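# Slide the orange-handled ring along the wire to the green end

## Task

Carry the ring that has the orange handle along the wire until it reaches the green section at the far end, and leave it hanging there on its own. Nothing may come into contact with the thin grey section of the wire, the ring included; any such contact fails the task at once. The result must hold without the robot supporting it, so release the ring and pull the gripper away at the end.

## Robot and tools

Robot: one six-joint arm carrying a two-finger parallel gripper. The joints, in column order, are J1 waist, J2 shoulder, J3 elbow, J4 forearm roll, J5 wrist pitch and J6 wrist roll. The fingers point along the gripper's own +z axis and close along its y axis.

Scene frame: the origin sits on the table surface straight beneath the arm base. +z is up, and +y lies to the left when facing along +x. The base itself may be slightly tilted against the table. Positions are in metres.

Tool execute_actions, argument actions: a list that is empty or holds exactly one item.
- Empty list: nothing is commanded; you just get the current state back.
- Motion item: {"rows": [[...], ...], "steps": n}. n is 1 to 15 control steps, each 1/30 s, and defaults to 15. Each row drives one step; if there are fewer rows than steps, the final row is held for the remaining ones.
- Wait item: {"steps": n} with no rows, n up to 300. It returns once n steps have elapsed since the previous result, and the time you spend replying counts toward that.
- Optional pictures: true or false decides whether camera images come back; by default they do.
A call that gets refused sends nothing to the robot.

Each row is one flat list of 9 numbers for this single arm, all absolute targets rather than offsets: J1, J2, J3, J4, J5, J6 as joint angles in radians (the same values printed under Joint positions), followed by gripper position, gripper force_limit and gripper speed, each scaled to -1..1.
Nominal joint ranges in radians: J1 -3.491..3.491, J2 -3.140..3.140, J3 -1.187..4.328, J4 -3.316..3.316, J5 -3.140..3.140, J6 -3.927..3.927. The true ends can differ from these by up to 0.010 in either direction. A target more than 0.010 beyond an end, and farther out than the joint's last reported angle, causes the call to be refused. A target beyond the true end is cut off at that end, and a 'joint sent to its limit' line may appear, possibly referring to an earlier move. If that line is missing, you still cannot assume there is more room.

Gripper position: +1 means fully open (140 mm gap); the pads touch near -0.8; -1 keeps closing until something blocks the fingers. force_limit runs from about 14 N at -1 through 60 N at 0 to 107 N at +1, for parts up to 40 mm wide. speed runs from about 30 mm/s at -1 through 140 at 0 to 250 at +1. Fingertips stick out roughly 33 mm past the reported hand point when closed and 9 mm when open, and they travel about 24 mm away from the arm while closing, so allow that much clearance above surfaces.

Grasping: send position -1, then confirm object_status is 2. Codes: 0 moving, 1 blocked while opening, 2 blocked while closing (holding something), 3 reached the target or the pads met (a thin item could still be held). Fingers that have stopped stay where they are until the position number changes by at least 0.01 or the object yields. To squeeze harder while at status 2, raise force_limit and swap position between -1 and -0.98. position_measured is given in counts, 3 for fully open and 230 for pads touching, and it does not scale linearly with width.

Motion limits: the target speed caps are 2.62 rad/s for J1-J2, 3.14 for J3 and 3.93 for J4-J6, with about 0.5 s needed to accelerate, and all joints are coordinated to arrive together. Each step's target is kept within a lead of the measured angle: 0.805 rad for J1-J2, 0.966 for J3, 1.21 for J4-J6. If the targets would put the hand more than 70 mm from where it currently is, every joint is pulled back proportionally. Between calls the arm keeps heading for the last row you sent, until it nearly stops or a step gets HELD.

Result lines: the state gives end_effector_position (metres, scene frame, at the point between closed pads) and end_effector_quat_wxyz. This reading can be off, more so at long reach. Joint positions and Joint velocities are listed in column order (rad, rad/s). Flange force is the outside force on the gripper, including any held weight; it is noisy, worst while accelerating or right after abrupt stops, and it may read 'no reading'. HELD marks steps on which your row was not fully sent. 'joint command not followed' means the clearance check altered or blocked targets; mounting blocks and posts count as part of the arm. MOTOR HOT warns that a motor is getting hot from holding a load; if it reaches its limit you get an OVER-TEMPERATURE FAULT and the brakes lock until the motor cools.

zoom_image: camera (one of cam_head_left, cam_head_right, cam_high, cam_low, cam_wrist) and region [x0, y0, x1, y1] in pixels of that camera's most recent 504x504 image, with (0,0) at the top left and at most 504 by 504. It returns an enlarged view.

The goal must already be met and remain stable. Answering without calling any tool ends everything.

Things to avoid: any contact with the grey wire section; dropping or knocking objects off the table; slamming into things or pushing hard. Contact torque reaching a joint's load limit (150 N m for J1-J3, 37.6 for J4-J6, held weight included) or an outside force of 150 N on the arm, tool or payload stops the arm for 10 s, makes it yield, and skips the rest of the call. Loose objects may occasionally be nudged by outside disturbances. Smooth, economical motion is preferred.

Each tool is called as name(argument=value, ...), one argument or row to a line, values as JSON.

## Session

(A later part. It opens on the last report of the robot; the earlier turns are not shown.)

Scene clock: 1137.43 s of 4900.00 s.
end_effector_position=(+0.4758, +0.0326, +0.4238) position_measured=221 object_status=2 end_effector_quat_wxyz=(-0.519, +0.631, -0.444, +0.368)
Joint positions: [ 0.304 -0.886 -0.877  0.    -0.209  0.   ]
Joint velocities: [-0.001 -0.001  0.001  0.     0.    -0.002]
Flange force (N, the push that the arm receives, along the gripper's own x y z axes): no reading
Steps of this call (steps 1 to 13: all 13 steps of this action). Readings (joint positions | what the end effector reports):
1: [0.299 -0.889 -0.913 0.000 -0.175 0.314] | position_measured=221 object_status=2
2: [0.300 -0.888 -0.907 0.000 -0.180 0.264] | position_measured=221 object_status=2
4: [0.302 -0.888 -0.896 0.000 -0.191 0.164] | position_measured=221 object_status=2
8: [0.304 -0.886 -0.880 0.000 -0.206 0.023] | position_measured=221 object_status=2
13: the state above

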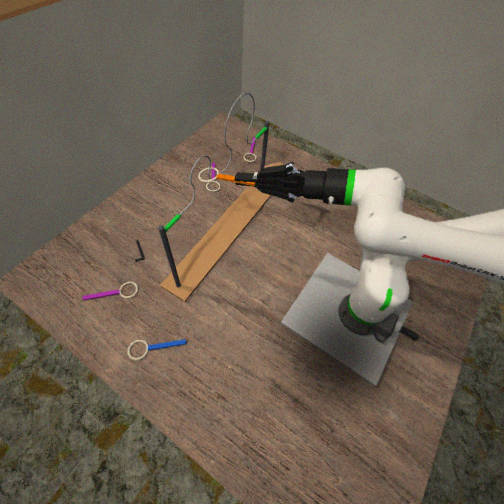

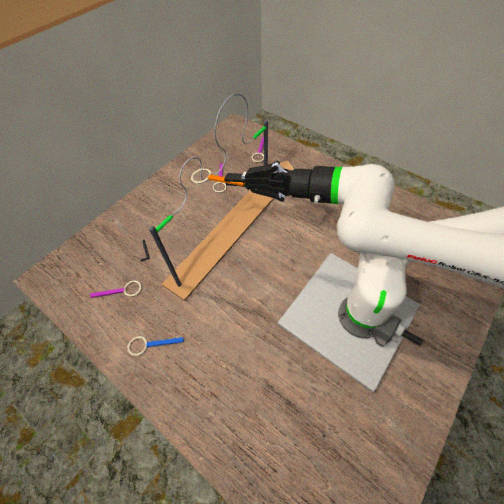

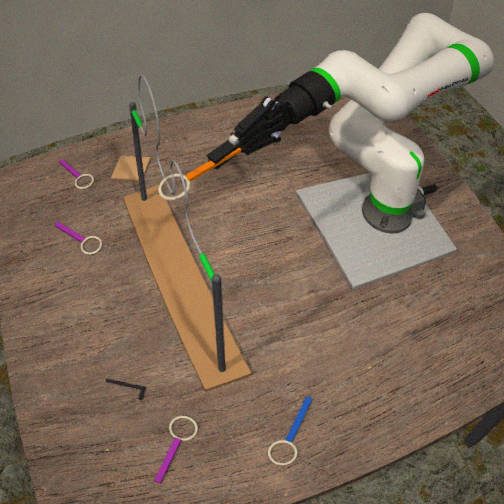

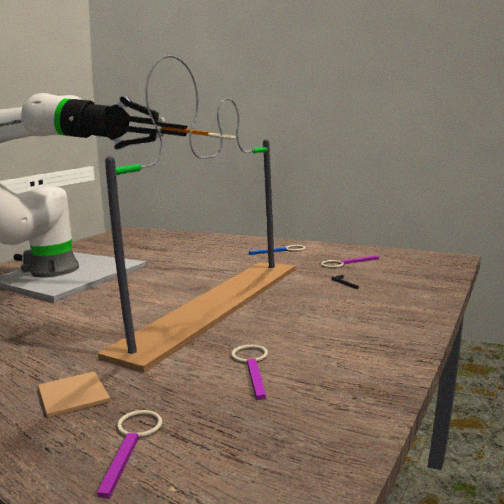

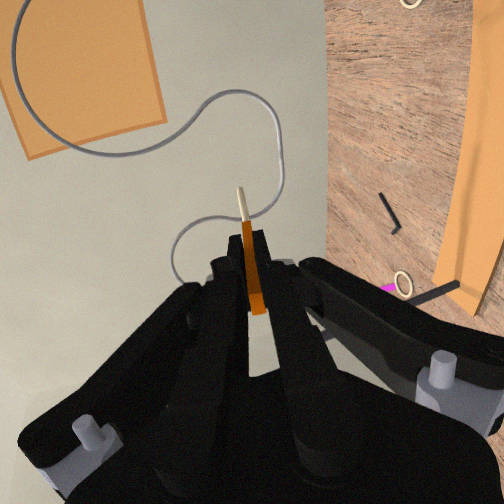

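execute_actions(
  actions=[
    {"rows": [[0.3035,-0.8855,-0.8714,0,-0.2140,-0.0668,-0.98,0,-0.6],[0.3025,-0.8849,-0.8656,0,-0.2193,-0.1316,-0.98,0,-0.6],[0.3015,-0.8843,-0.8597,0,-0.2245,-0.1924,-0.98,0,-0.6],[0.3005,-0.8837,-0.8539,0,-0.2298,-0.2473,-0.98,0,-0.6],[0.2995,-0.8831,-0.8480,0,-0.2350,-0.2947,-0.98,0,-0.6],[0.2985,-0.8825,-0.8422,0,-0.2403,-0.3332,-0.98,0,-0.6],[0.2975,-0.8819,-0.8363,0,-0.2455,-0.3615,-0.98,0,-0.6],[0.2965,-0.8813,-0.8305,0,-0.2508,-0.3789,-0.98,0,-0.6],[0.2955,-0.8807,-0.8246,0,-0.2560,-0.3847,-0.98,0,-0.6],[0.2949,-0.8806,-0.8199,0,-0.2606,-0.3789,-0.98,0,-0.6],[0.2943,-0.8806,-0.8152,0,-0.2653,-0.3615,-0.98,0,-0.6],[0.2937,-0.8805,-0.8106,0,-0.2699,-0.3332,-0.98,0,-0.6],[0.2931,-0.8805,-0.8059,0,-0.2745,-0.2947,-0.98,0,-0.6],[0.2924,-0.8804,-0.8012,0,-0.2792,-0.2473,-0.98,0,-0.6],[0.2918,-0.8804,-0.7965,0,-0.2838,-0.1924,-0.98,0,-0.6]], "steps": 15},
  ],
  pictures=false,
)

execute_actions(
  actions=[
    {"rows": [[0.2912,-0.8803,-0.7919,0,-0.2884,-0.1316,-0.98,0,-0.6],[0.2906,-0.8803,-0.7872,0,-0.2931,-0.0668,-0.98,0,-0.6],[0.2900,-0.8802,-0.7825,0,-0.2977,0.0,-0.98,0,-0.6],[0.2910,-0.8797,-0.7784,0,-0.3014,0.0500,-0.98,0,-0.6],[0.2920,-0.8793,-0.7742,0,-0.3051,0.1000,-0.98,0,-0.6],[0.2931,-0.8788,-0.7701,0,-0.3088,0.1500,-0.98,0,-0.6],[0.2941,-0.8784,-0.7659,0,-0.3125,0.2000,-0.98,0,-0.6],[0.2951,-0.8779,-0.7618,0,-0.3162,0.2500,-0.98,0,-0.6],[0.2961,-0.8774,-0.7577,0,-0.3198,0.2999,-0.98,0,-0.6],[0.2971,-0.8770,-0.7535,0,-0.3235,0.3499,-0.98,0,-0.6],[0.2982,-0.8765,-0.7494,0,-0.3272,0.3999,-0.98,0,-0.6],[0.2992,-0.8761,-0.7452,0,-0.3309,0.4499,-0.98,0,-0.6],[0.3002,-0.8756,-0.7411,0,-0.3346,0.4999,-0.98,0,-0.6],[0.3025,-0.8748,-0.7381,0,-0.3368,0.5487,-0.98,0,-0.6],[0.3048,-0.8739,-0.7351,0,-0.3389,0.5975,-0.98,0,-0.6]], "steps": 15},
  ],
  pictures=false,
)

execute_actions(
  actions=[
    {"rows": [[0.3070,-0.8731,-0.7320,0,-0.3411,0.6464,-0.98,0,-0.6],[0.3093,-0.8722,-0.7290,0,-0.3433,0.6952,-0.98,0,-0.6],[0.3116,-0.8714,-0.7260,0,-0.3455,0.7440,-0.98,0,-0.6],[0.3139,-0.8706,-0.7230,0,-0.3476,0.7928,-0.98,0,-0.6],[0.3162,-0.8697,-0.7200,0,-0.3498,0.8416,-0.98,0,-0.6],[0.3184,-0.8689,-0.7169,0,-0.3520,0.8905,-0.98,0,-0.6],[0.3207,-0.8680,-0.7139,0,-0.3541,0.9393,-0.98,0,-0.6],[0.3230,-0.8672,-0.7109,0,-0.3563,0.9881,-0.98,0,-0.6],[0.3258,-0.8662,-0.7098,0,-0.3564,1.0393,-0.98,0,-0.6],[0.3287,-0.8652,-0.7087,0,-0.3564,1.0905,-0.98,0,-0.6],[0.3315,-0.8641,-0.7077,0,-0.3565,1.1418,-0.98,0,-0.6],[0.3344,-0.8631,-0.7066,0,-0.3565,1.1930,-0.98,0,-0.6],[0.3372,-0.8621,-0.7055,0,-0.3566,1.2442,-0.98,0,-0.6],[0.3400,-0.8611,-0.7044,0,-0.3567,1.2954,-0.98,0,-0.6],[0.3429,-0.8601,-0.7033,0,-0.3567,1.3466,-0.98,0,-0.6]], "steps": 15},
  ],
  pictures=false,
)

execute_actions(
  actions=[
    {"rows": [[0.3457,-0.8590,-0.7023,0,-0.3568,1.3979,-0.98,0,-0.6],[0.3486,-0.8580,-0.7012,0,-0.3568,1.4491,-0.98,0,-0.6],[0.3514,-0.8570,-0.7001,0,-0.3569,1.5003,-0.98,0,-0.6]], "steps": 13},
  ],
  pictures=true,
)

zoom_image(
  camera="cam_wrist",
  region=[150, 140, 350, 300],
)

zoom_image(
  camera="cam_high",
  region=[140, 130, 220, 210],
)

Scene clock: 1221.10 s of 4900.00 s.
end_effector_position=(+0.4762, +0.0275, +0.4525) position_measured=221 object_status=2 end_effector_quat_wxyz=(+0.577, -0.534, +0.557, -0.268)
Joint positions: [ 0.294 -0.881 -0.809 -0.    -0.271 -0.375]
Joint velocities: [-0.012  0.002  0.081 -0.    -0.082  0.215]
Flange force (N, the push that the arm receives, along the gripper's own x y z axes): no reading
Steps of this call (steps 1 to 15: the robot went on to your last target; steps 16 to 90: nothing new was sent; then 80.17 s passed at rest; steps 91 to 105: all 15 steps of this action). Readings (joint positions | what the end effector reports):
91: [0.305 -0.886 -0.877 -0.000 -0.209 -0.001] | position_measured=221 object_status=2
92: [0.305 -0.886 -0.877 -0.000 -0.209 -0.008] | position_measured=221 object_status=2
94: [0.304 -0.886 -0.873 -0.000 -0.213 -0.048] | position_measured=221 object_status=2
98: [0.301 -0.884 -0.856 -0.000 -0.228 -0.219] | position_measured=221 object_status=2
105: the state above

Scene clock: 1221.60 s of 4900.00 s.
end_effector_position=(+0.4747, +0.0283, +0.4765) position_measured=221 object_status=2 end_effector_quat_wxyz=(-0.443, +0.699, -0.327, +0.456)
Joint positions: [ 0.296 -0.877 -0.752 -0.    -0.324  0.36 ]
Joint velocities: [ 0.046  0.018  0.122 -0.001 -0.105  1.596]
Flange force (N, the push that the arm receives, along the gripper's own x y z axes): no reading
Steps of this call (steps 1 to 15: all 15 steps of this action). Readings (joint positions | what the end effector reports):
1: [0.293 -0.880 -0.807 -0.000 -0.274 -0.363] | position_measured=221 object_status=2
2: [0.293 -0.880 -0.804 -0.000 -0.277 -0.342] | position_measured=221 object_status=2
4: [0.292 -0.880 -0.797 -0.000 -0.283 -0.274] | position_measured=221 object_status=2
8: [0.291 -0.880 -0.782 -0.000 -0.297 -0.046] | position_measured=221 object_status=2
15: the state above

Scene clock: 1222.10 s of 4900.00 s.
end_effector_position=(+0.4747, +0.0454, +0.4932) position_measured=221 object_status=2 end_effector_quat_wxyz=(-0.250, +0.772, -0.028, +0.584)
Joint positions: [ 0.331 -0.864 -0.709 -0.    -0.356  1.127]
Joint velocities: [ 0.081  0.028  0.041  0.001 -0.01   1.49 ]
Flange force (N, the push that the arm receives, along the gripper's own x y z axes): no reading
Steps of this call (steps 1 to 15: all 15 steps of this action). Readings (joint positions | what the end effector reports):
1: [0.298 -0.876 -0.748 -0.000 -0.328 0.413] | position_measured=221 object_status=2
2: [0.300 -0.876 -0.745 -0.000 -0.331 0.467] | position_measured=221 object_status=2
4: [0.304 -0.874 -0.737 -0.000 -0.337 0.571] | position_measured=221 object_status=2
8: [0.313 -0.871 -0.724 -0.000 -0.347 0.775] | position_measured=221 object_status=2
15: the state above

Scene clock: 1222.53 s of 4900.00 s.
end_effector_position=(+0.4754, +0.0559, +0.4964) position_measured=221 object_status=2 end_effector_quat_wxyz=(-0.143, +0.762, +0.123, +0.619)
Joint positions: [ 0.351 -0.857 -0.7   -0.    -0.357  1.5  ]
Joint velocities: [-0.    -0.001 -0.     0.002 -0.     0.002]
Flange force (N, the push that the arm receives, along the gripper's own x y z axes): no reading
Steps of this call (steps 1 to 13: all 13 steps of this action). Readings (joint positions | what the end effector reports):
1: [0.334 -0.863 -0.708 -0.000 -0.357 1.178] | position_measured=221 object_status=2
2: [0.336 -0.862 -0.706 -0.000 -0.357 1.229] | position_measured=221 object_status=2
4: [0.342 -0.860 -0.704 -0.000 -0.357 1.330] | position_measured=221 object_status=2
8: [0.350 -0.857 -0.701 -0.000 -0.357 1.475] | position_measured=221 object_status=2
13: the state above

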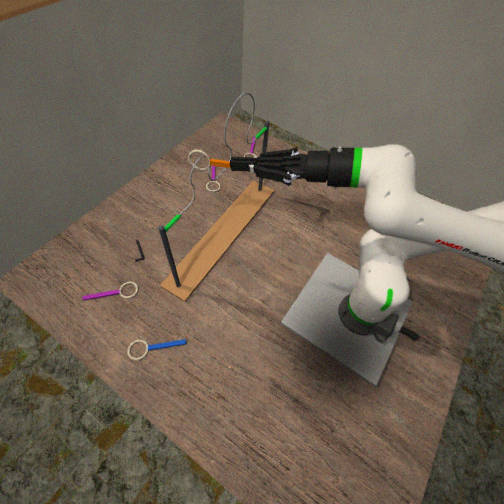

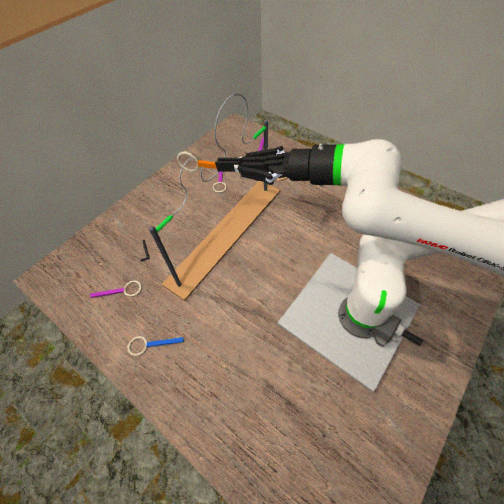

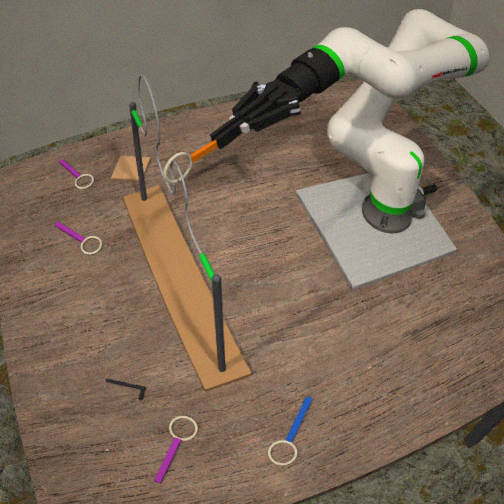

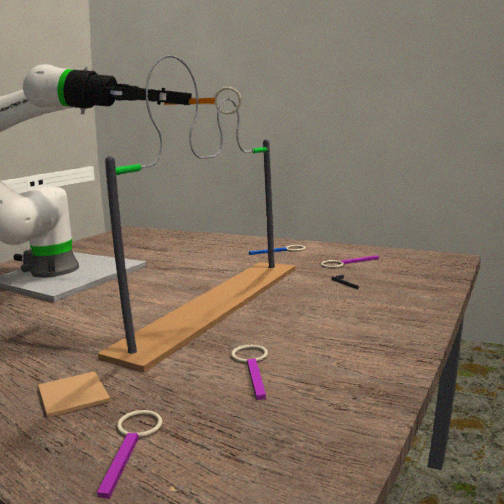

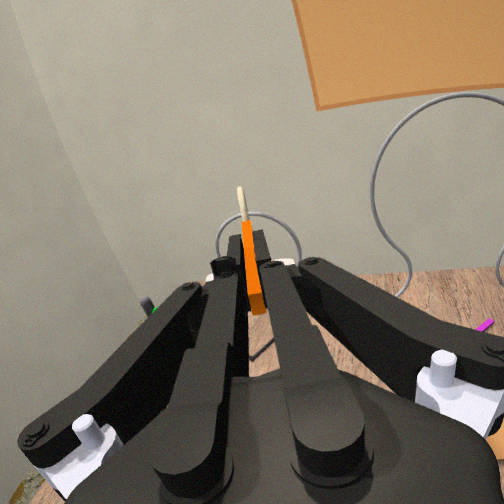

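Region (150, 140, 350, 300) of cam_wrist's 504x504 image, scaled by 2.520, with more detail than that image has; it fills the top 403 rows of this view, and the rest is white.

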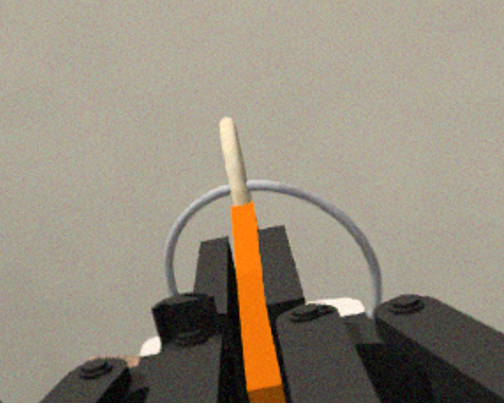

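Region (140, 130, 220, 210) of cam_high's 504x504 image, scaled by 6.300, with more detail than that image has.

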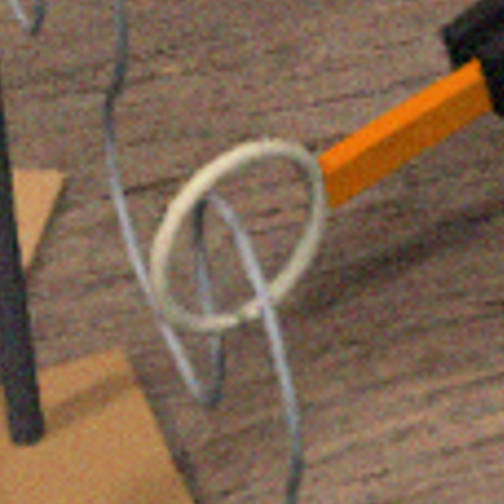

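execute_actions(
  actions=[
    {"rows": [[0.3536,-0.8560,-0.7005,0,-0.3554,1.5510,-0.98,0,-0.6],[0.3558,-0.8550,-0.7010,0,-0.3540,1.6017,-0.98,0,-0.6],[0.3580,-0.8539,-0.7014,0,-0.3525,1.6524,-0.98,0,-0.6],[0.3602,-0.8529,-0.7019,0,-0.3511,1.7031,-0.98,0,-0.6],[0.3624,-0.8519,-0.7023,0,-0.3496,1.7538,-0.98,0,-0.6],[0.3647,-0.8509,-0.7028,0,-0.3482,1.8045,-0.98,0,-0.6],[0.3669,-0.8499,-0.7032,0,-0.3467,1.8552,-0.98,0,-0.6],[0.3691,-0.8489,-0.7037,0,-0.3453,1.9059,-0.98,0,-0.6],[0.3713,-0.8478,-0.7041,0,-0.3438,1.9566,-0.98,0,-0.6],[0.3735,-0.8468,-0.7046,0,-0.3424,2.0073,-0.98,0,-0.6],[0.3757,-0.8458,-0.7050,0,-0.3409,2.0580,-0.98,0,-0.6],[0.3773,-0.8451,-0.7077,0,-0.3374,2.1093,-0.98,0,-0.6],[0.3790,-0.8443,-0.7105,0,-0.3339,2.1606,-0.98,0,-0.6],[0.3806,-0.8436,-0.7132,0,-0.3305,2.2120,-0.98,0,-0.6],[0.3822,-0.8429,-0.7159,0,-0.3270,2.2633,-0.98,0,-0.6]], "steps": 15},
  ],
  pictures=false,
)

execute_actions(
  actions=[
    {"rows": [[0.3839,-0.8421,-0.7187,0,-0.3235,2.3146,-0.98,0,-0.6],[0.3855,-0.8414,-0.7214,0,-0.3200,2.3659,-0.98,0,-0.6],[0.3872,-0.8406,-0.7242,0,-0.3165,2.4172,-0.98,0,-0.6],[0.3888,-0.8399,-0.7269,0,-0.3130,2.4686,-0.98,0,-0.6],[0.3904,-0.8392,-0.7296,0,-0.3096,2.5199,-0.98,0,-0.6],[0.3921,-0.8384,-0.7324,0,-0.3061,2.5712,-0.98,0,-0.6],[0.3937,-0.8377,-0.7351,0,-0.3026,2.6225,-0.98,0,-0.6],[0.3942,-0.8373,-0.7392,0,-0.2981,2.6744,-0.98,0,-0.6],[0.3947,-0.8370,-0.7433,0,-0.2936,2.7263,-0.98,0,-0.6],[0.3953,-0.8366,-0.7475,0,-0.2892,2.7782,-0.98,0,-0.6],[0.3958,-0.8363,-0.7516,0,-0.2847,2.8301,-0.98,0,-0.6],[0.3963,-0.8359,-0.7557,0,-0.2802,2.8821,-0.98,0,-0.6],[0.3968,-0.8355,-0.7598,0,-0.2757,2.9340,-0.98,0,-0.6],[0.3973,-0.8352,-0.7639,0,-0.2712,2.9859,-0.98,0,-0.6],[0.3979,-0.8348,-0.7681,0,-0.2668,3.0378,-0.98,0,-0.6]], "steps": 15},
  ],
  pictures=false,
)

execute_actions(
  actions=[
    {"rows": [[0.3984,-0.8345,-0.7722,0,-0.2623,3.0897,-0.98,0,-0.6],[0.3989,-0.8341,-0.7763,0,-0.2578,3.1416,-0.98,0,-0.6]], "steps": 12},
  ],
  pictures=true,
)

zoom_image(
  camera="cam_wrist",
  region=[150, 140, 350, 300],
)

zoom_image(
  camera="cam_high",
  region=[145, 155, 225, 235],
)

Scene clock: 1321.07 s of 4900.00 s.
end_effector_position=(+0.4777, +0.0687, +0.4930) position_measured=221 object_status=2 end_effector_quat_wxyz=(+0.023, +0.696, +0.334, +0.636)
Joint positions: [ 0.375 -0.846 -0.706  0.    -0.339  2.05 ]
Joint velocities: [ 0.054  0.025 -0.034 -0.001  0.075  1.459]
Flange force (N, the push that the arm receives, along the gripper's own x y z axes): no reading
Steps of this call (steps 1 to 15: the robot went on to your last target; steps 16 to 90: nothing new was sent; then 95.03 s passed at rest; steps 91 to 105: all 15 steps of this action). Readings (joint positions | what the end effector reports):
91: [0.351 -0.857 -0.700 0.000 -0.357 1.501] | position_measured=221 object_status=2
92: [0.352 -0.857 -0.700 0.000 -0.357 1.508] | position_measured=221 object_status=2
94: [0.353 -0.856 -0.700 0.000 -0.356 1.548] | position_measured=221 object_status=2
98: [0.361 -0.853 -0.702 0.000 -0.351 1.712] | position_measured=221 object_status=2
105: the state above

Scene clock: 1321.57 s of 4900.00 s.
end_effector_position=(+0.4811, +0.0807, +0.4724) position_measured=221 object_status=2 end_effector_quat_wxyz=(+0.252, +0.516, +0.574, +0.584)
Joint positions: [ 0.395 -0.837 -0.751  0.    -0.286  2.812]
Joint velocities: [ 0.019  0.013 -0.116  0.001  0.127  1.516]
Flange force (N, the push that the arm receives, along the gripper's own x y z axes): no reading
Steps of this call (steps 1 to 15: all 15 steps of this action). Readings (joint positions | what the end effector reports):
1: [0.377 -0.845 -0.707 0.000 -0.337 2.100] | position_measured=221 object_status=2
2: [0.378 -0.845 -0.709 0.000 -0.334 2.150] | position_measured=221 object_status=2
4: [0.382 -0.843 -0.714 0.000 -0.327 2.250] | position_measured=221 object_status=2
8: [0.388 -0.840 -0.726 0.000 -0.314 2.453] | position_measured=221 object_status=2
15: the state above

Scene clock: 1321.97 s of 4900.00 s.
end_effector_position=(+0.4823, +0.0831, +0.4611) position_measured=221 object_status=2 end_effector_quat_wxyz=(+0.343, +0.414, +0.652, +0.535)
Joint positions: [ 0.399 -0.834 -0.776  0.    -0.258  3.141]
Joint velocities: [-0.001 -0.001 -0.    -0.001  0.     0.002]
Flange force (N, the push that the arm receives, along the gripper's own x y z axes): no reading
Steps of this call (steps 1 to 12: all 12 steps of this action). Readings (joint positions | what the end effector reports):
1: [0.396 -0.836 -0.755 0.000 -0.282 2.864] | position_measured=221 object_status=2
2: [0.396 -0.836 -0.759 0.000 -0.277 2.916] | position_measured=221 object_status=2
4: [0.398 -0.835 -0.766 0.000 -0.269 3.015] | position_measured=221 object_status=2
8: [0.399 -0.834 -0.776 0.000 -0.259 3.131] | position_measured=221 object_status=2
12: the state above

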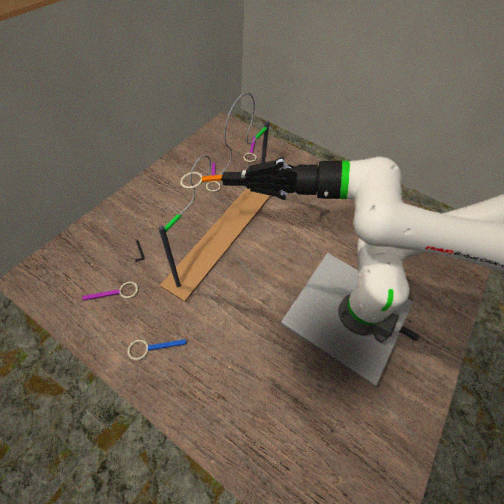

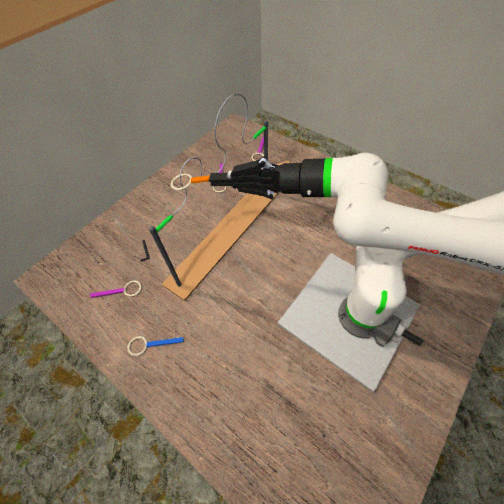

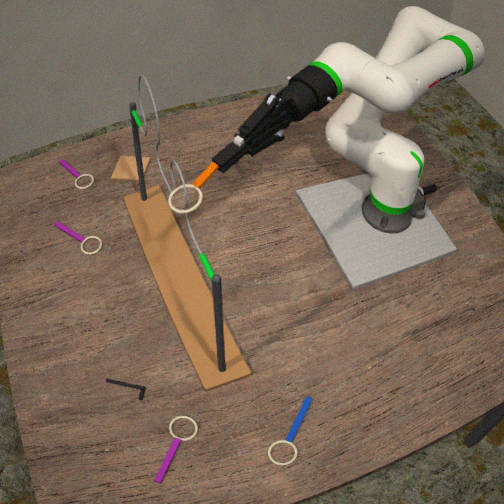

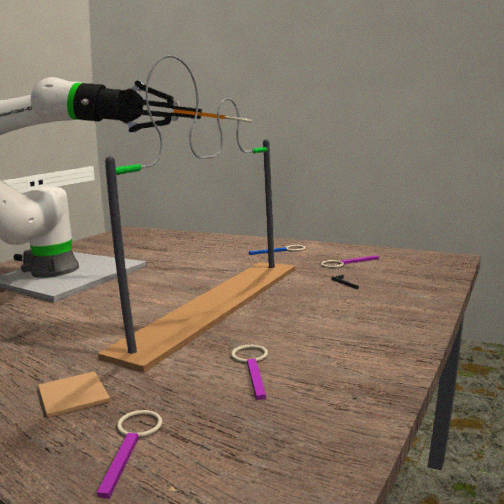

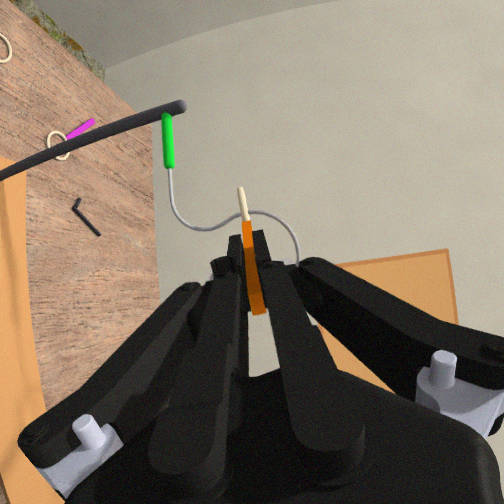

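Region (150, 140, 350, 300) of cam_wrist's 504x504 image, scaled by 2.520, with more detail than that image has; it fills the top 403 rows of this view, and the rest is white.

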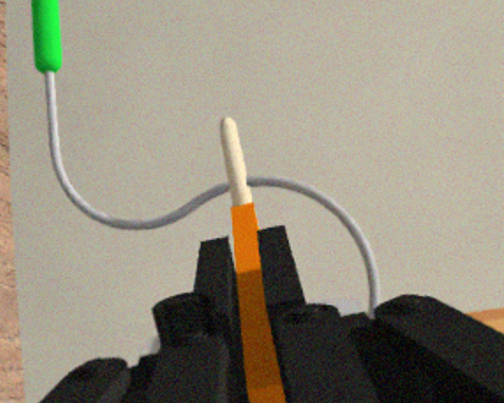

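Region (145, 155, 225, 235) of cam_high's 504x504 image, scaled by 6.300, with more detail than that image has.

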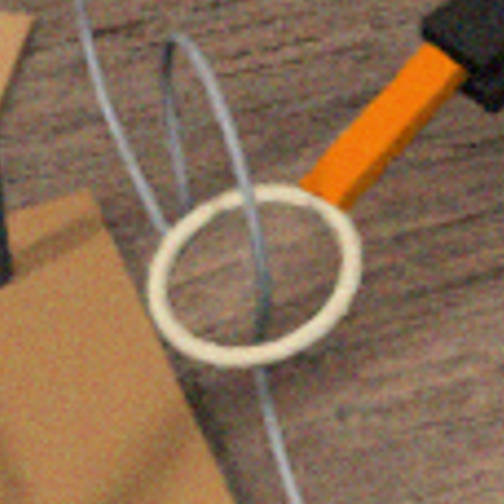

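execute_actions(
  actions=[
    {"rows": [[0.3986,-0.8346,-0.7812,0,-0.2534,3.2073,-0.98,0,-0.6],[0.3984,-0.8351,-0.7862,0,-0.2489,3.2710,-0.98,0,-0.6],[0.3981,-0.8356,-0.7911,0,-0.2445,3.3308,-0.98,0,-0.6],[0.3979,-0.8361,-0.7960,0,-0.2401,3.3848,-0.98,0,-0.6],[0.3976,-0.8366,-0.8010,0,-0.2356,3.4315,-0.98,0,-0.6],[0.3974,-0.8371,-0.8059,0,-0.2312,3.4693,-0.98,0,-0.6],[0.3971,-0.8376,-0.8108,0,-0.2268,3.4972,-0.98,0,-0.6],[0.3969,-0.8381,-0.8158,0,-0.2223,3.5143,-0.98,0,-0.6],[0.3966,-0.8386,-0.8207,0,-0.2179,3.5200,-0.98,0,-0.6],[0.3958,-0.8393,-0.8268,0,-0.2124,3.5143,-0.98,0,-0.6],[0.3950,-0.8399,-0.8330,0,-0.2070,3.4972,-0.98,0,-0.6],[0.3941,-0.8406,-0.8391,0,-0.2015,3.4693,-0.98,0,-0.6],[0.3933,-0.8413,-0.8452,0,-0.1960,3.4315,-0.98,0,-0.6],[0.3925,-0.8419,-0.8514,0,-0.1906,3.3848,-0.98,0,-0.6],[0.3917,-0.8426,-0.8575,0,-0.1851,3.3308,-0.98,0,-0.6]], "steps": 15},
  ],
  pictures=false,
)

execute_actions(
  actions=[
    {"rows": [[0.3908,-0.8433,-0.8636,0,-0.1796,3.2710,-0.98,0,-0.6],[0.3900,-0.8439,-0.8698,0,-0.1742,3.2073,-0.98,0,-0.6],[0.3892,-0.8446,-0.8759,0,-0.1687,3.1416,-0.98,0,-0.6],[0.3903,-0.8442,-0.8814,0,-0.1629,3.0898,-0.98,0,-0.6],[0.3914,-0.8439,-0.8868,0,-0.1570,3.0379,-0.98,0,-0.6],[0.3925,-0.8435,-0.8923,0,-0.1512,2.9861,-0.98,0,-0.6],[0.3936,-0.8431,-0.8977,0,-0.1454,2.9343,-0.98,0,-0.6],[0.3947,-0.8428,-0.9032,0,-0.1396,2.8825,-0.98,0,-0.6],[0.3958,-0.8424,-0.9087,0,-0.1337,2.8306,-0.98,0,-0.6],[0.3969,-0.8420,-0.9141,0,-0.1279,2.7788,-0.98,0,-0.6],[0.3980,-0.8416,-0.9196,0,-0.1221,2.7270,-0.98,0,-0.6],[0.3991,-0.8413,-0.9250,0,-0.1162,2.6751,-0.98,0,-0.6],[0.4002,-0.8409,-0.9305,0,-0.1104,2.6233,-0.98,0,-0.6],[0.4027,-0.8396,-0.9338,0,-0.1058,2.5720,-0.98,0,-0.6],[0.4053,-0.8383,-0.9371,0,-0.1012,2.5207,-0.98,0,-0.6]], "steps": 15},
  ],
  pictures=false,
)

execute_actions(
  actions=[
    {"rows": [[0.4078,-0.8369,-0.9404,0,-0.0965,2.4693,-0.98,0,-0.6],[0.4103,-0.8356,-0.9437,0,-0.0919,2.4180,-0.98,0,-0.6],[0.4128,-0.8343,-0.9470,0,-0.0873,2.3667,-0.98,0,-0.6],[0.4154,-0.8330,-0.9503,0,-0.0827,2.3154,-0.98,0,-0.6],[0.4179,-0.8317,-0.9536,0,-0.0781,2.2641,-0.98,0,-0.6],[0.4204,-0.8304,-0.9569,0,-0.0735,2.2127,-0.98,0,-0.6],[0.4229,-0.8290,-0.9602,0,-0.0688,2.1614,-0.98,0,-0.6],[0.4255,-0.8277,-0.9635,0,-0.0642,2.1101,-0.98,0,-0.6],[0.4280,-0.8264,-0.9668,0,-0.0596,2.0588,-0.98,0,-0.6],[0.4313,-0.8248,-0.9675,0,-0.0573,2.0056,-0.98,0,-0.6],[0.4347,-0.8232,-0.9683,0,-0.0549,1.9525,-0.98,0,-0.6],[0.4380,-0.8216,-0.9690,0,-0.0526,1.8993,-0.98,0,-0.6],[0.4413,-0.8200,-0.9697,0,-0.0503,1.8462,-0.98,0,-0.6],[0.4447,-0.8184,-0.9704,0,-0.0480,1.7930,-0.98,0,-0.6],[0.4480,-0.8168,-0.9712,0,-0.0456,1.7398,-0.98,0,-0.6]], "steps": 15},
  ],
  pictures=false,
)

execute_actions(
  actions=[
    {"rows": [[0.4514,-0.8152,-0.9719,0,-0.0433,1.6867,-0.98,0,-0.6],[0.4547,-0.8136,-0.9726,0,-0.0410,1.6335,-0.98,0,-0.6],[0.4580,-0.8120,-0.9733,0,-0.0387,1.5804,-0.98,0,-0.6],[0.4614,-0.8104,-0.9741,0,-0.0363,1.5272,-0.98,0,-0.6],[0.4647,-0.8088,-0.9748,0,-0.0340,1.4740,-0.98,0,-0.6]], "steps": 15},
  ],
  pictures=true,
)

zoom_image(
  camera="cam_wrist",
  region=[100, 140, 300, 300],
)

zoom_image(
  camera="cam_high",
  region=[155, 200, 245, 290],
)

Scene clock: 1424.50 s of 4900.00 s.
end_effector_position=(+0.4819, +0.0803, +0.4345) position_measured=221 object_status=2 end_effector_quat_wxyz=(+0.436, +0.289, +0.716, +0.462)
Joint positions: [ 0.394 -0.841 -0.84   0.    -0.201  3.509]
Joint velocities: [-0.017 -0.013 -0.108 -0.001  0.1   -0.241]
Flange force (N, the push that the arm receives, along the gripper's own x y z axes): no reading
Steps of this call (steps 1 to 15: the robot went on to your last target; steps 16 to 90: nothing new was sent; then 99.03 s passed at rest; steps 91 to 105: all 15 steps of this action). Readings (joint positions | what the end effector reports):
91: [0.399 -0.834 -0.776 0.000 -0.258 3.143] | position_measured=221 object_status=2
92: [0.399 -0.834 -0.777 0.000 -0.257 3.150] | position_measured=221 object_status=2
94: [0.399 -0.834 -0.780 0.000 -0.255 3.190] | position_measured=221 object_status=2
98: [0.398 -0.836 -0.795 0.000 -0.241 3.360] | position_measured=221 object_status=2
105: the state above

Scene clock: 1425.00 s of 4900.00 s.
end_effector_position=(+0.4806, +0.0804, +0.4027) position_measured=221 object_status=2 end_effector_quat_wxyz=(+0.239, +0.528, +0.563, +0.589)
Joint positions: [ 0.396 -0.843 -0.915  0.    -0.126  2.769]
Joint velocities: [ 0.046  0.015 -0.154  0.001  0.169 -1.628]
Flange force (N, the push that the arm receives, along the gripper's own x y z axes): no reading
Steps of this call (steps 1 to 15: all 15 steps of this action). Readings (joint positions | what the end effector reports):
1: [0.394 -0.841 -0.844 0.000 -0.197 3.497] | position_measured=221 object_status=2
2: [0.393 -0.842 -0.848 0.000 -0.194 3.475] | position_measured=221 object_status=2
4: [0.392 -0.842 -0.857 0.000 -0.186 3.406] | position_measured=221 object_status=2
8: [0.391 -0.844 -0.876 0.000 -0.167 3.177] | position_measured=221 object_status=2
15: the state above

Scene clock: 1425.50 s of 4900.00 s.
end_effector_position=(+0.4790, +0.0996, +0.3781) position_measured=221 object_status=2 end_effector_quat_wxyz=(-0.020, +0.699, +0.328, +0.635)
Joint positions: [ 0.434 -0.824 -0.966  0.    -0.058  1.973]
Joint velocities: [ 0.092  0.045 -0.041  0.     0.084 -1.546]
Flange force (N, the push that the arm receives, along the gripper's own x y z axes): no reading
Steps of this call (steps 1 to 15: all 15 steps of this action). Readings (joint positions | what the end effector reports):
1: [0.397 -0.842 -0.920 0.000 -0.121 2.714] | position_measured=221 object_status=2
2: [0.399 -0.841 -0.925 0.000 -0.115 2.659] | position_measured=221 object_status=2
4: [0.404 -0.839 -0.933 0.000 -0.105 2.551] | position_measured=221 object_status=2
8: [0.414 -0.834 -0.948 0.000 -0.085 2.340] | position_measured=221 object_status=2
15: the state above

Scene clock: 1426.00 s of 4900.00 s.
end_effector_position=(+0.4781, +0.1157, +0.3727) position_measured=221 object_status=2 end_effector_quat_wxyz=(-0.186, +0.756, +0.157, +0.608)
Joint positions: [ 0.465 -0.809 -0.975  0.    -0.034  1.474]
Joint velocities: [-0.002  0.001  0.     0.001  0.    -0.003]
Flange force (N, the push that the arm receives, along the gripper's own x y z axes): no reading
Steps of this call (steps 1 to 15: all 15 steps of this action). Readings (joint positions | what the end effector reports):
1: [0.437 -0.822 -0.968 0.000 -0.055 1.921] | position_measured=221 object_status=2
2: [0.440 -0.821 -0.969 0.000 -0.052 1.868] | position_measured=221 object_status=2
4: [0.447 -0.817 -0.971 0.000 -0.047 1.762] | position_measured=221 object_status=2
8: [0.459 -0.812 -0.973 0.000 -0.038 1.565] | position_measured=221 object_status=2
15: the state above

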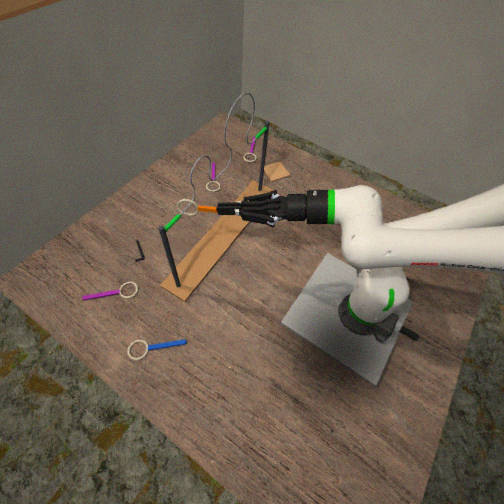

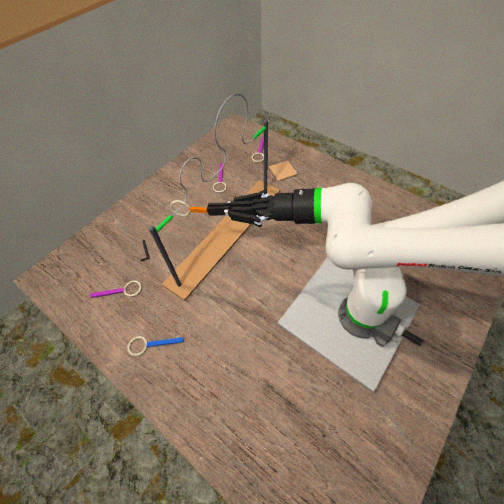

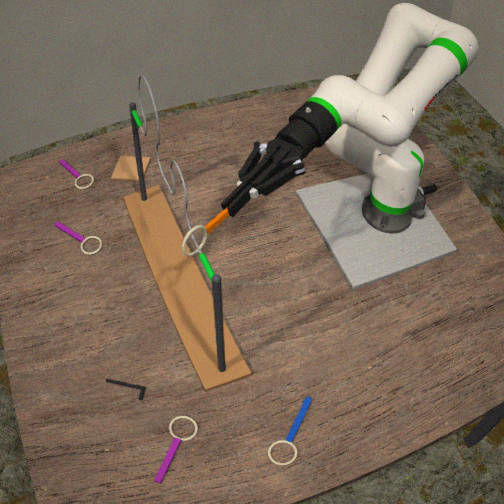

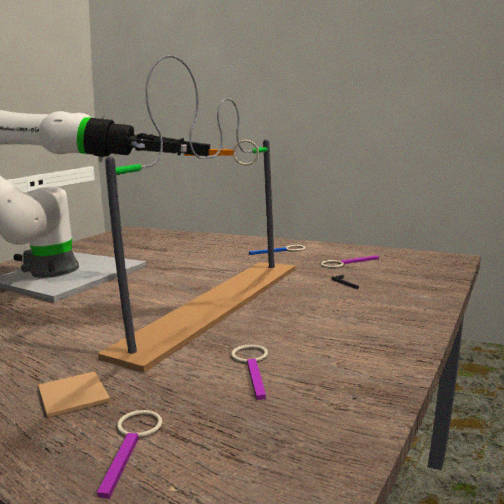

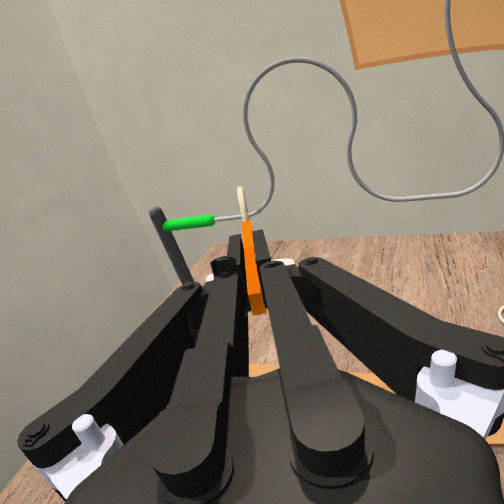

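Region (100, 140, 300, 300) of cam_wrist's 504x504 image, scaled by 2.520, with more detail than that image has; it fills the top 403 rows of this view, and the rest is white.

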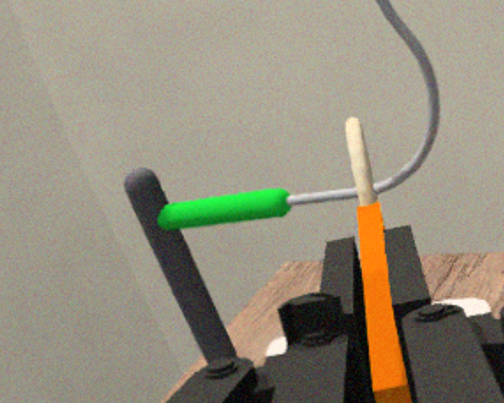

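Region (155, 200, 245, 290) of cam_high's 504x504 image, scaled by 5.600, with more detail than that image has.

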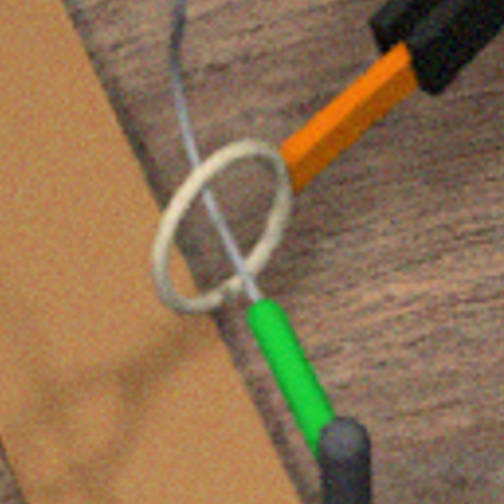

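execute_actions(
  actions=[
    {"rows": [[0.4711,-0.8039,-0.9731,0,-0.0308,1.4798,-0.98,0,-0.6],[0.4776,-0.7990,-0.9714,0,-0.0276,1.4855,-0.98,0,-0.6],[0.4840,-0.7941,-0.9697,0,-0.0244,1.4913,-0.98,0,-0.6],[0.4905,-0.7892,-0.9680,0,-0.0212,1.4970,-0.98,0,-0.6],[0.4969,-0.7842,-0.9662,0,-0.0180,1.5028,-0.98,0,-0.6],[0.5033,-0.7793,-0.9645,0,-0.0148,1.5085,-0.98,0,-0.6],[0.5098,-0.7744,-0.9628,0,-0.0116,1.5143,-0.98,0,-0.6],[0.5162,-0.7695,-0.9611,0,-0.0084,1.5200,-0.98,0,-0.6],[0.5232,-0.7627,-0.9587,0,-0.0040,1.5273,-0.98,0,-0.6],[0.5302,-0.7560,-0.9564,0,0.0004,1.5345,-0.98,0,-0.6],[0.5372,-0.7492,-0.9540,0,0.0048,1.5418,-0.98,0,-0.6],[0.5442,-0.7425,-0.9517,0,0.0092,1.5490,-0.98,0,-0.6],[0.5512,-0.7357,-0.9493,0,0.0136,1.5563,-0.98,0,-0.6],[0.5582,-0.7290,-0.9470,0,0.0180,1.5635,-0.98,0,-0.6],[0.5652,-0.7222,-0.9446,0,0.0224,1.5708,-0.98,0,-0.6]], "steps": 15},
  ],
  pictures=false,
)

execute_actions(
  actions=[
    {"steps": 8},
  ],
  pictures=true,
)

zoom_image(
  camera="cam_wrist",
  region=[150, 140, 350, 300],
)

zoom_image(
  camera="cam_high",
  region=[165, 220, 265, 320],
)

zoom_image(
  camera="cam_low",
  region=[190, 110, 300, 210],
)

Scene clock: 1481.53 s of 4900.00 s.
end_effector_position=(+0.4810, +0.1665, +0.3735) position_measured=221 object_status=2 end_effector_quat_wxyz=(-0.187, +0.740, +0.220, +0.607)
Joint positions: [ 0.551 -0.736 -0.949 -0.     0.014  1.556]
Joint velocities: [0.208 0.199 0.068 0.    0.128 0.212]
Flange force (N, the push that the arm receives, along the gripper's own x y z axes): no reading
Steps of this call (steps 1 to 15: the robot went on to your last target; steps 16 to 90: nothing new was sent; then 52.03 s passed at rest; steps 91 to 105: all 15 steps of this action). Readings (joint positions | what the end effector reports):
91: [0.465 -0.808 -0.975 -0.000 -0.034 1.474] | position_measured=221 object_status=2
92: [0.468 -0.806 -0.974 -0.000 -0.032 1.477] | position_measured=221 object_status=2
94: [0.479 -0.798 -0.971 -0.000 -0.027 1.486] | position_measured=221 object_status=2
98: [0.504 -0.779 -0.964 -0.000 -0.015 1.509] | position_measured=221 object_status=2
105: the state above

Scene clock: 1481.80 s of 4900.00 s.
end_effector_position=(+0.4813, +0.1752, +0.3735) position_measured=221 object_status=2 end_effector_quat_wxyz=(-0.187, +0.737, +0.231, +0.607)
Joint positions: [ 0.565 -0.722 -0.945 -0.     0.022  1.571]
Joint velocities: [ 0.001 -0.    -0.     0.001  0.     0.   ]
Flange force (N, the push that the arm receives, along the gripper's own x y z axes): no reading
Steps of this call (steps 1 to 8: the robot went on to your last target). Readings (joint positions | what the end effector reports):
1: [0.558 -0.729 -0.947 -0.000 0.018 1.563] | position_measured=221 object_status=2
2: [0.563 -0.725 -0.945 -0.000 0.021 1.568] | position_measured=221 object_status=2
4: [0.565 -0.722 -0.945 -0.000 0.022 1.571] | position_measured=221 object_status=2
8: the state above

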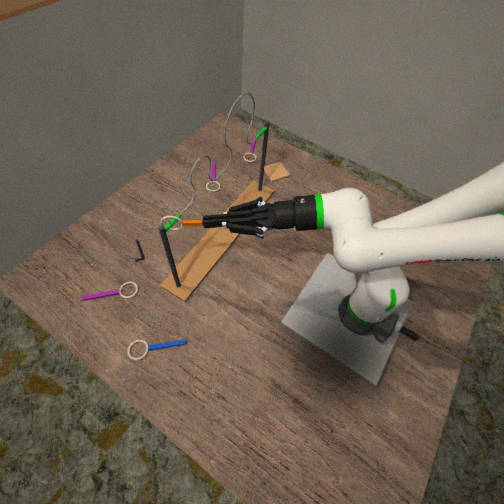

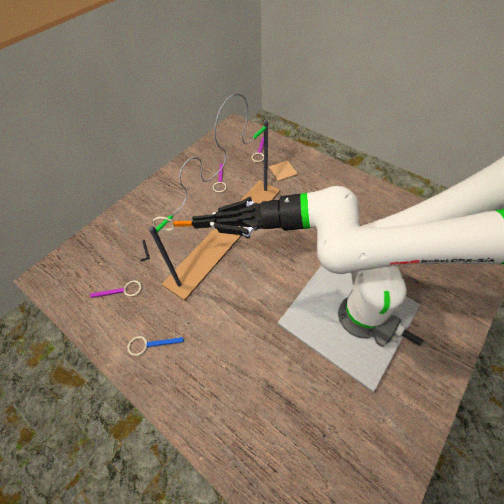

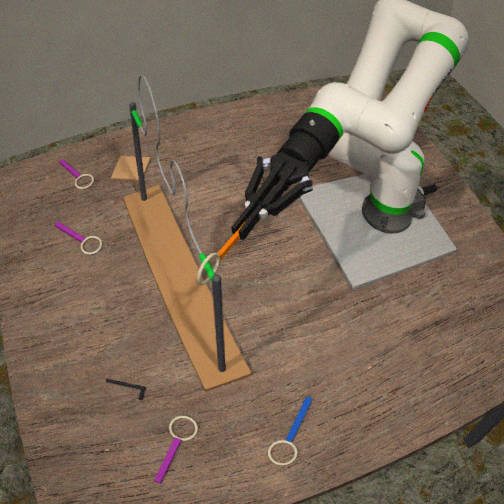

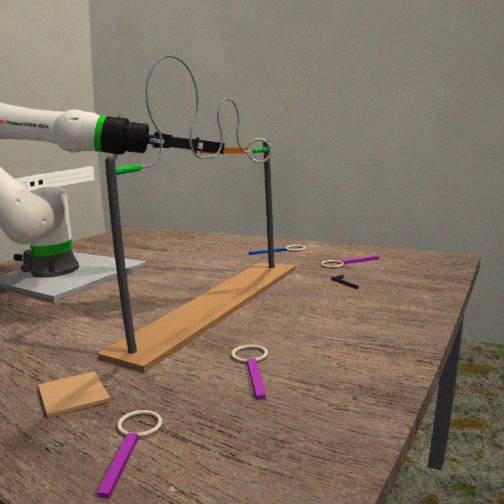

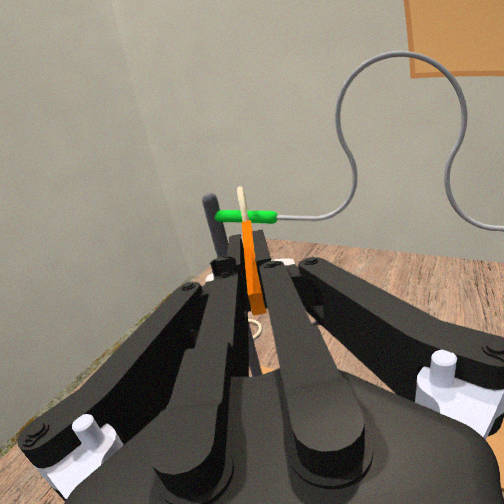

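Region (150, 140, 350, 300) of cam_wrist's 504x504 image, scaled by 2.520, with more detail than that image has; it fills the top 403 rows of this view, and the rest is white.

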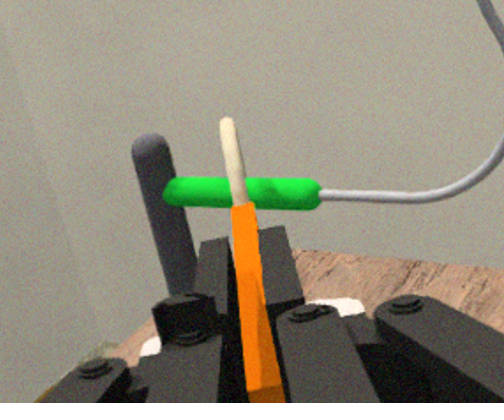

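Region (165, 220, 265, 320) of cam_high's 504x504 image, scaled by 5.040, with more detail than that image has.

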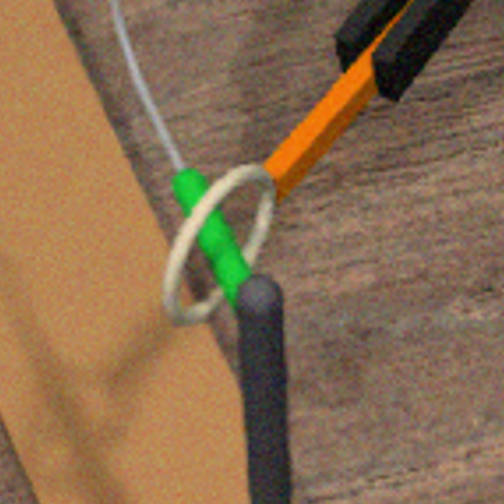

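Region (190, 110, 300, 210) of cam_low's 504x504 image, scaled by 4.582, with more detail than that image has; it fills the top 458 rows of this view, and the rest is white.

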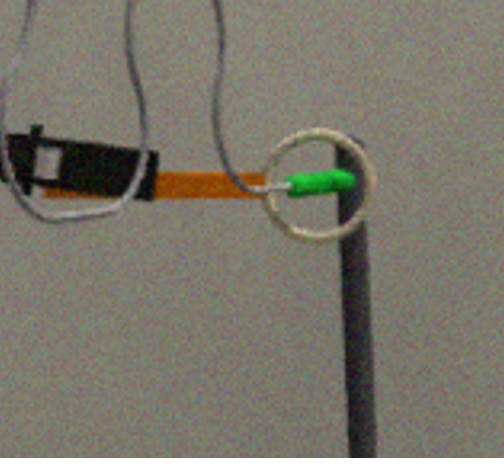

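execute_actions(
  actions=[],
)

Scene clock: 1495.90 s of 4900.00 s.
end_effector_position=(+0.4813, +0.1752, +0.3735) position_measured=221 object_status=2 end_effector_quat_wxyz=(-0.187, +0.737, +0.231, +0.607)
Joint positions: [ 0.565 -0.722 -0.945  0.     0.022  1.571]
Joint velocities: [ 0.     0.    -0.    -0.001  0.    -0.   ]
Flange force (N, the push that the arm receives, along the gripper's own x y z axes): no reading
Steps of this call (steps 1 to 30: the robot went on to your last target; steps 31 to 90: nothing new was sent; then 11.10 s passed at rest). Readings (joint positions | what the end effector reports):
1: [0.565 -0.722 -0.945 -0.000 0.022 1.571] | position_measured=221 object_status=2
2: [0.565 -0.722 -0.945 -0.000 0.022 1.571] | position_measured=221 object_status=2
4: [0.565 -0.722 -0.945 -0.000 0.022 1.571] | position_measured=221 object_status=2
8: [0.565 -0.722 -0.945 -0.000 0.022 1.571] | position_measured=221 object_status=2
90: the state above
The arm was judged still, so your last target was given up. Only a new action makes it travel on or press farther. Fingers that are still opening or closing keep moving.

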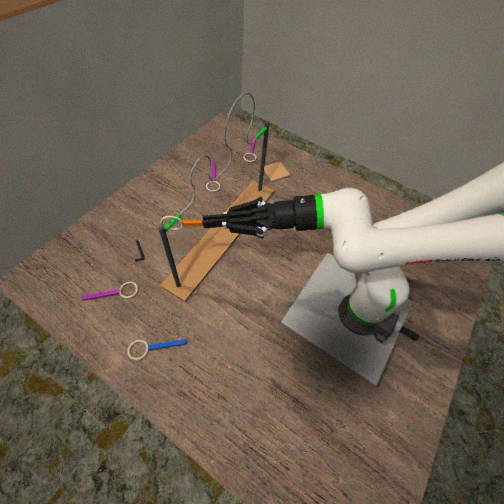

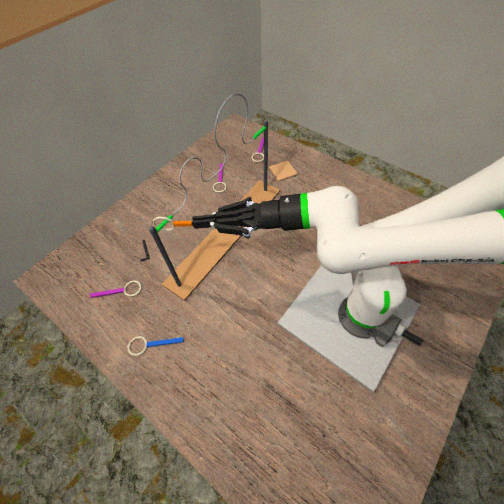

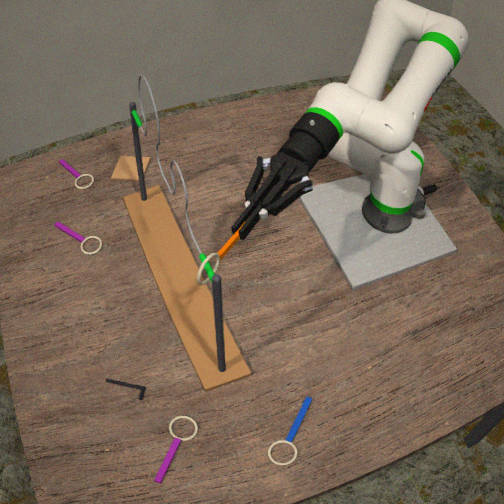

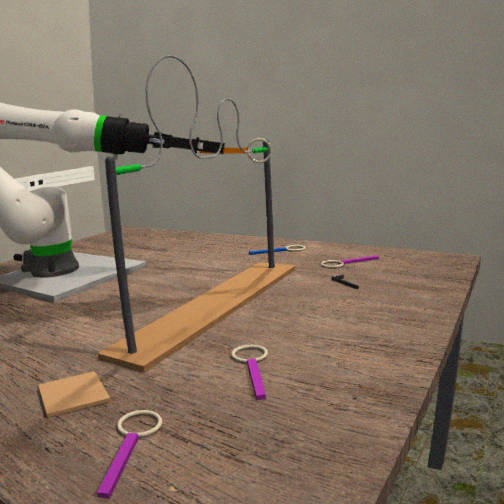

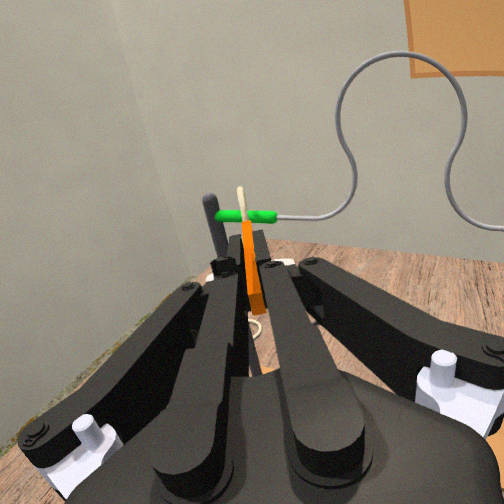

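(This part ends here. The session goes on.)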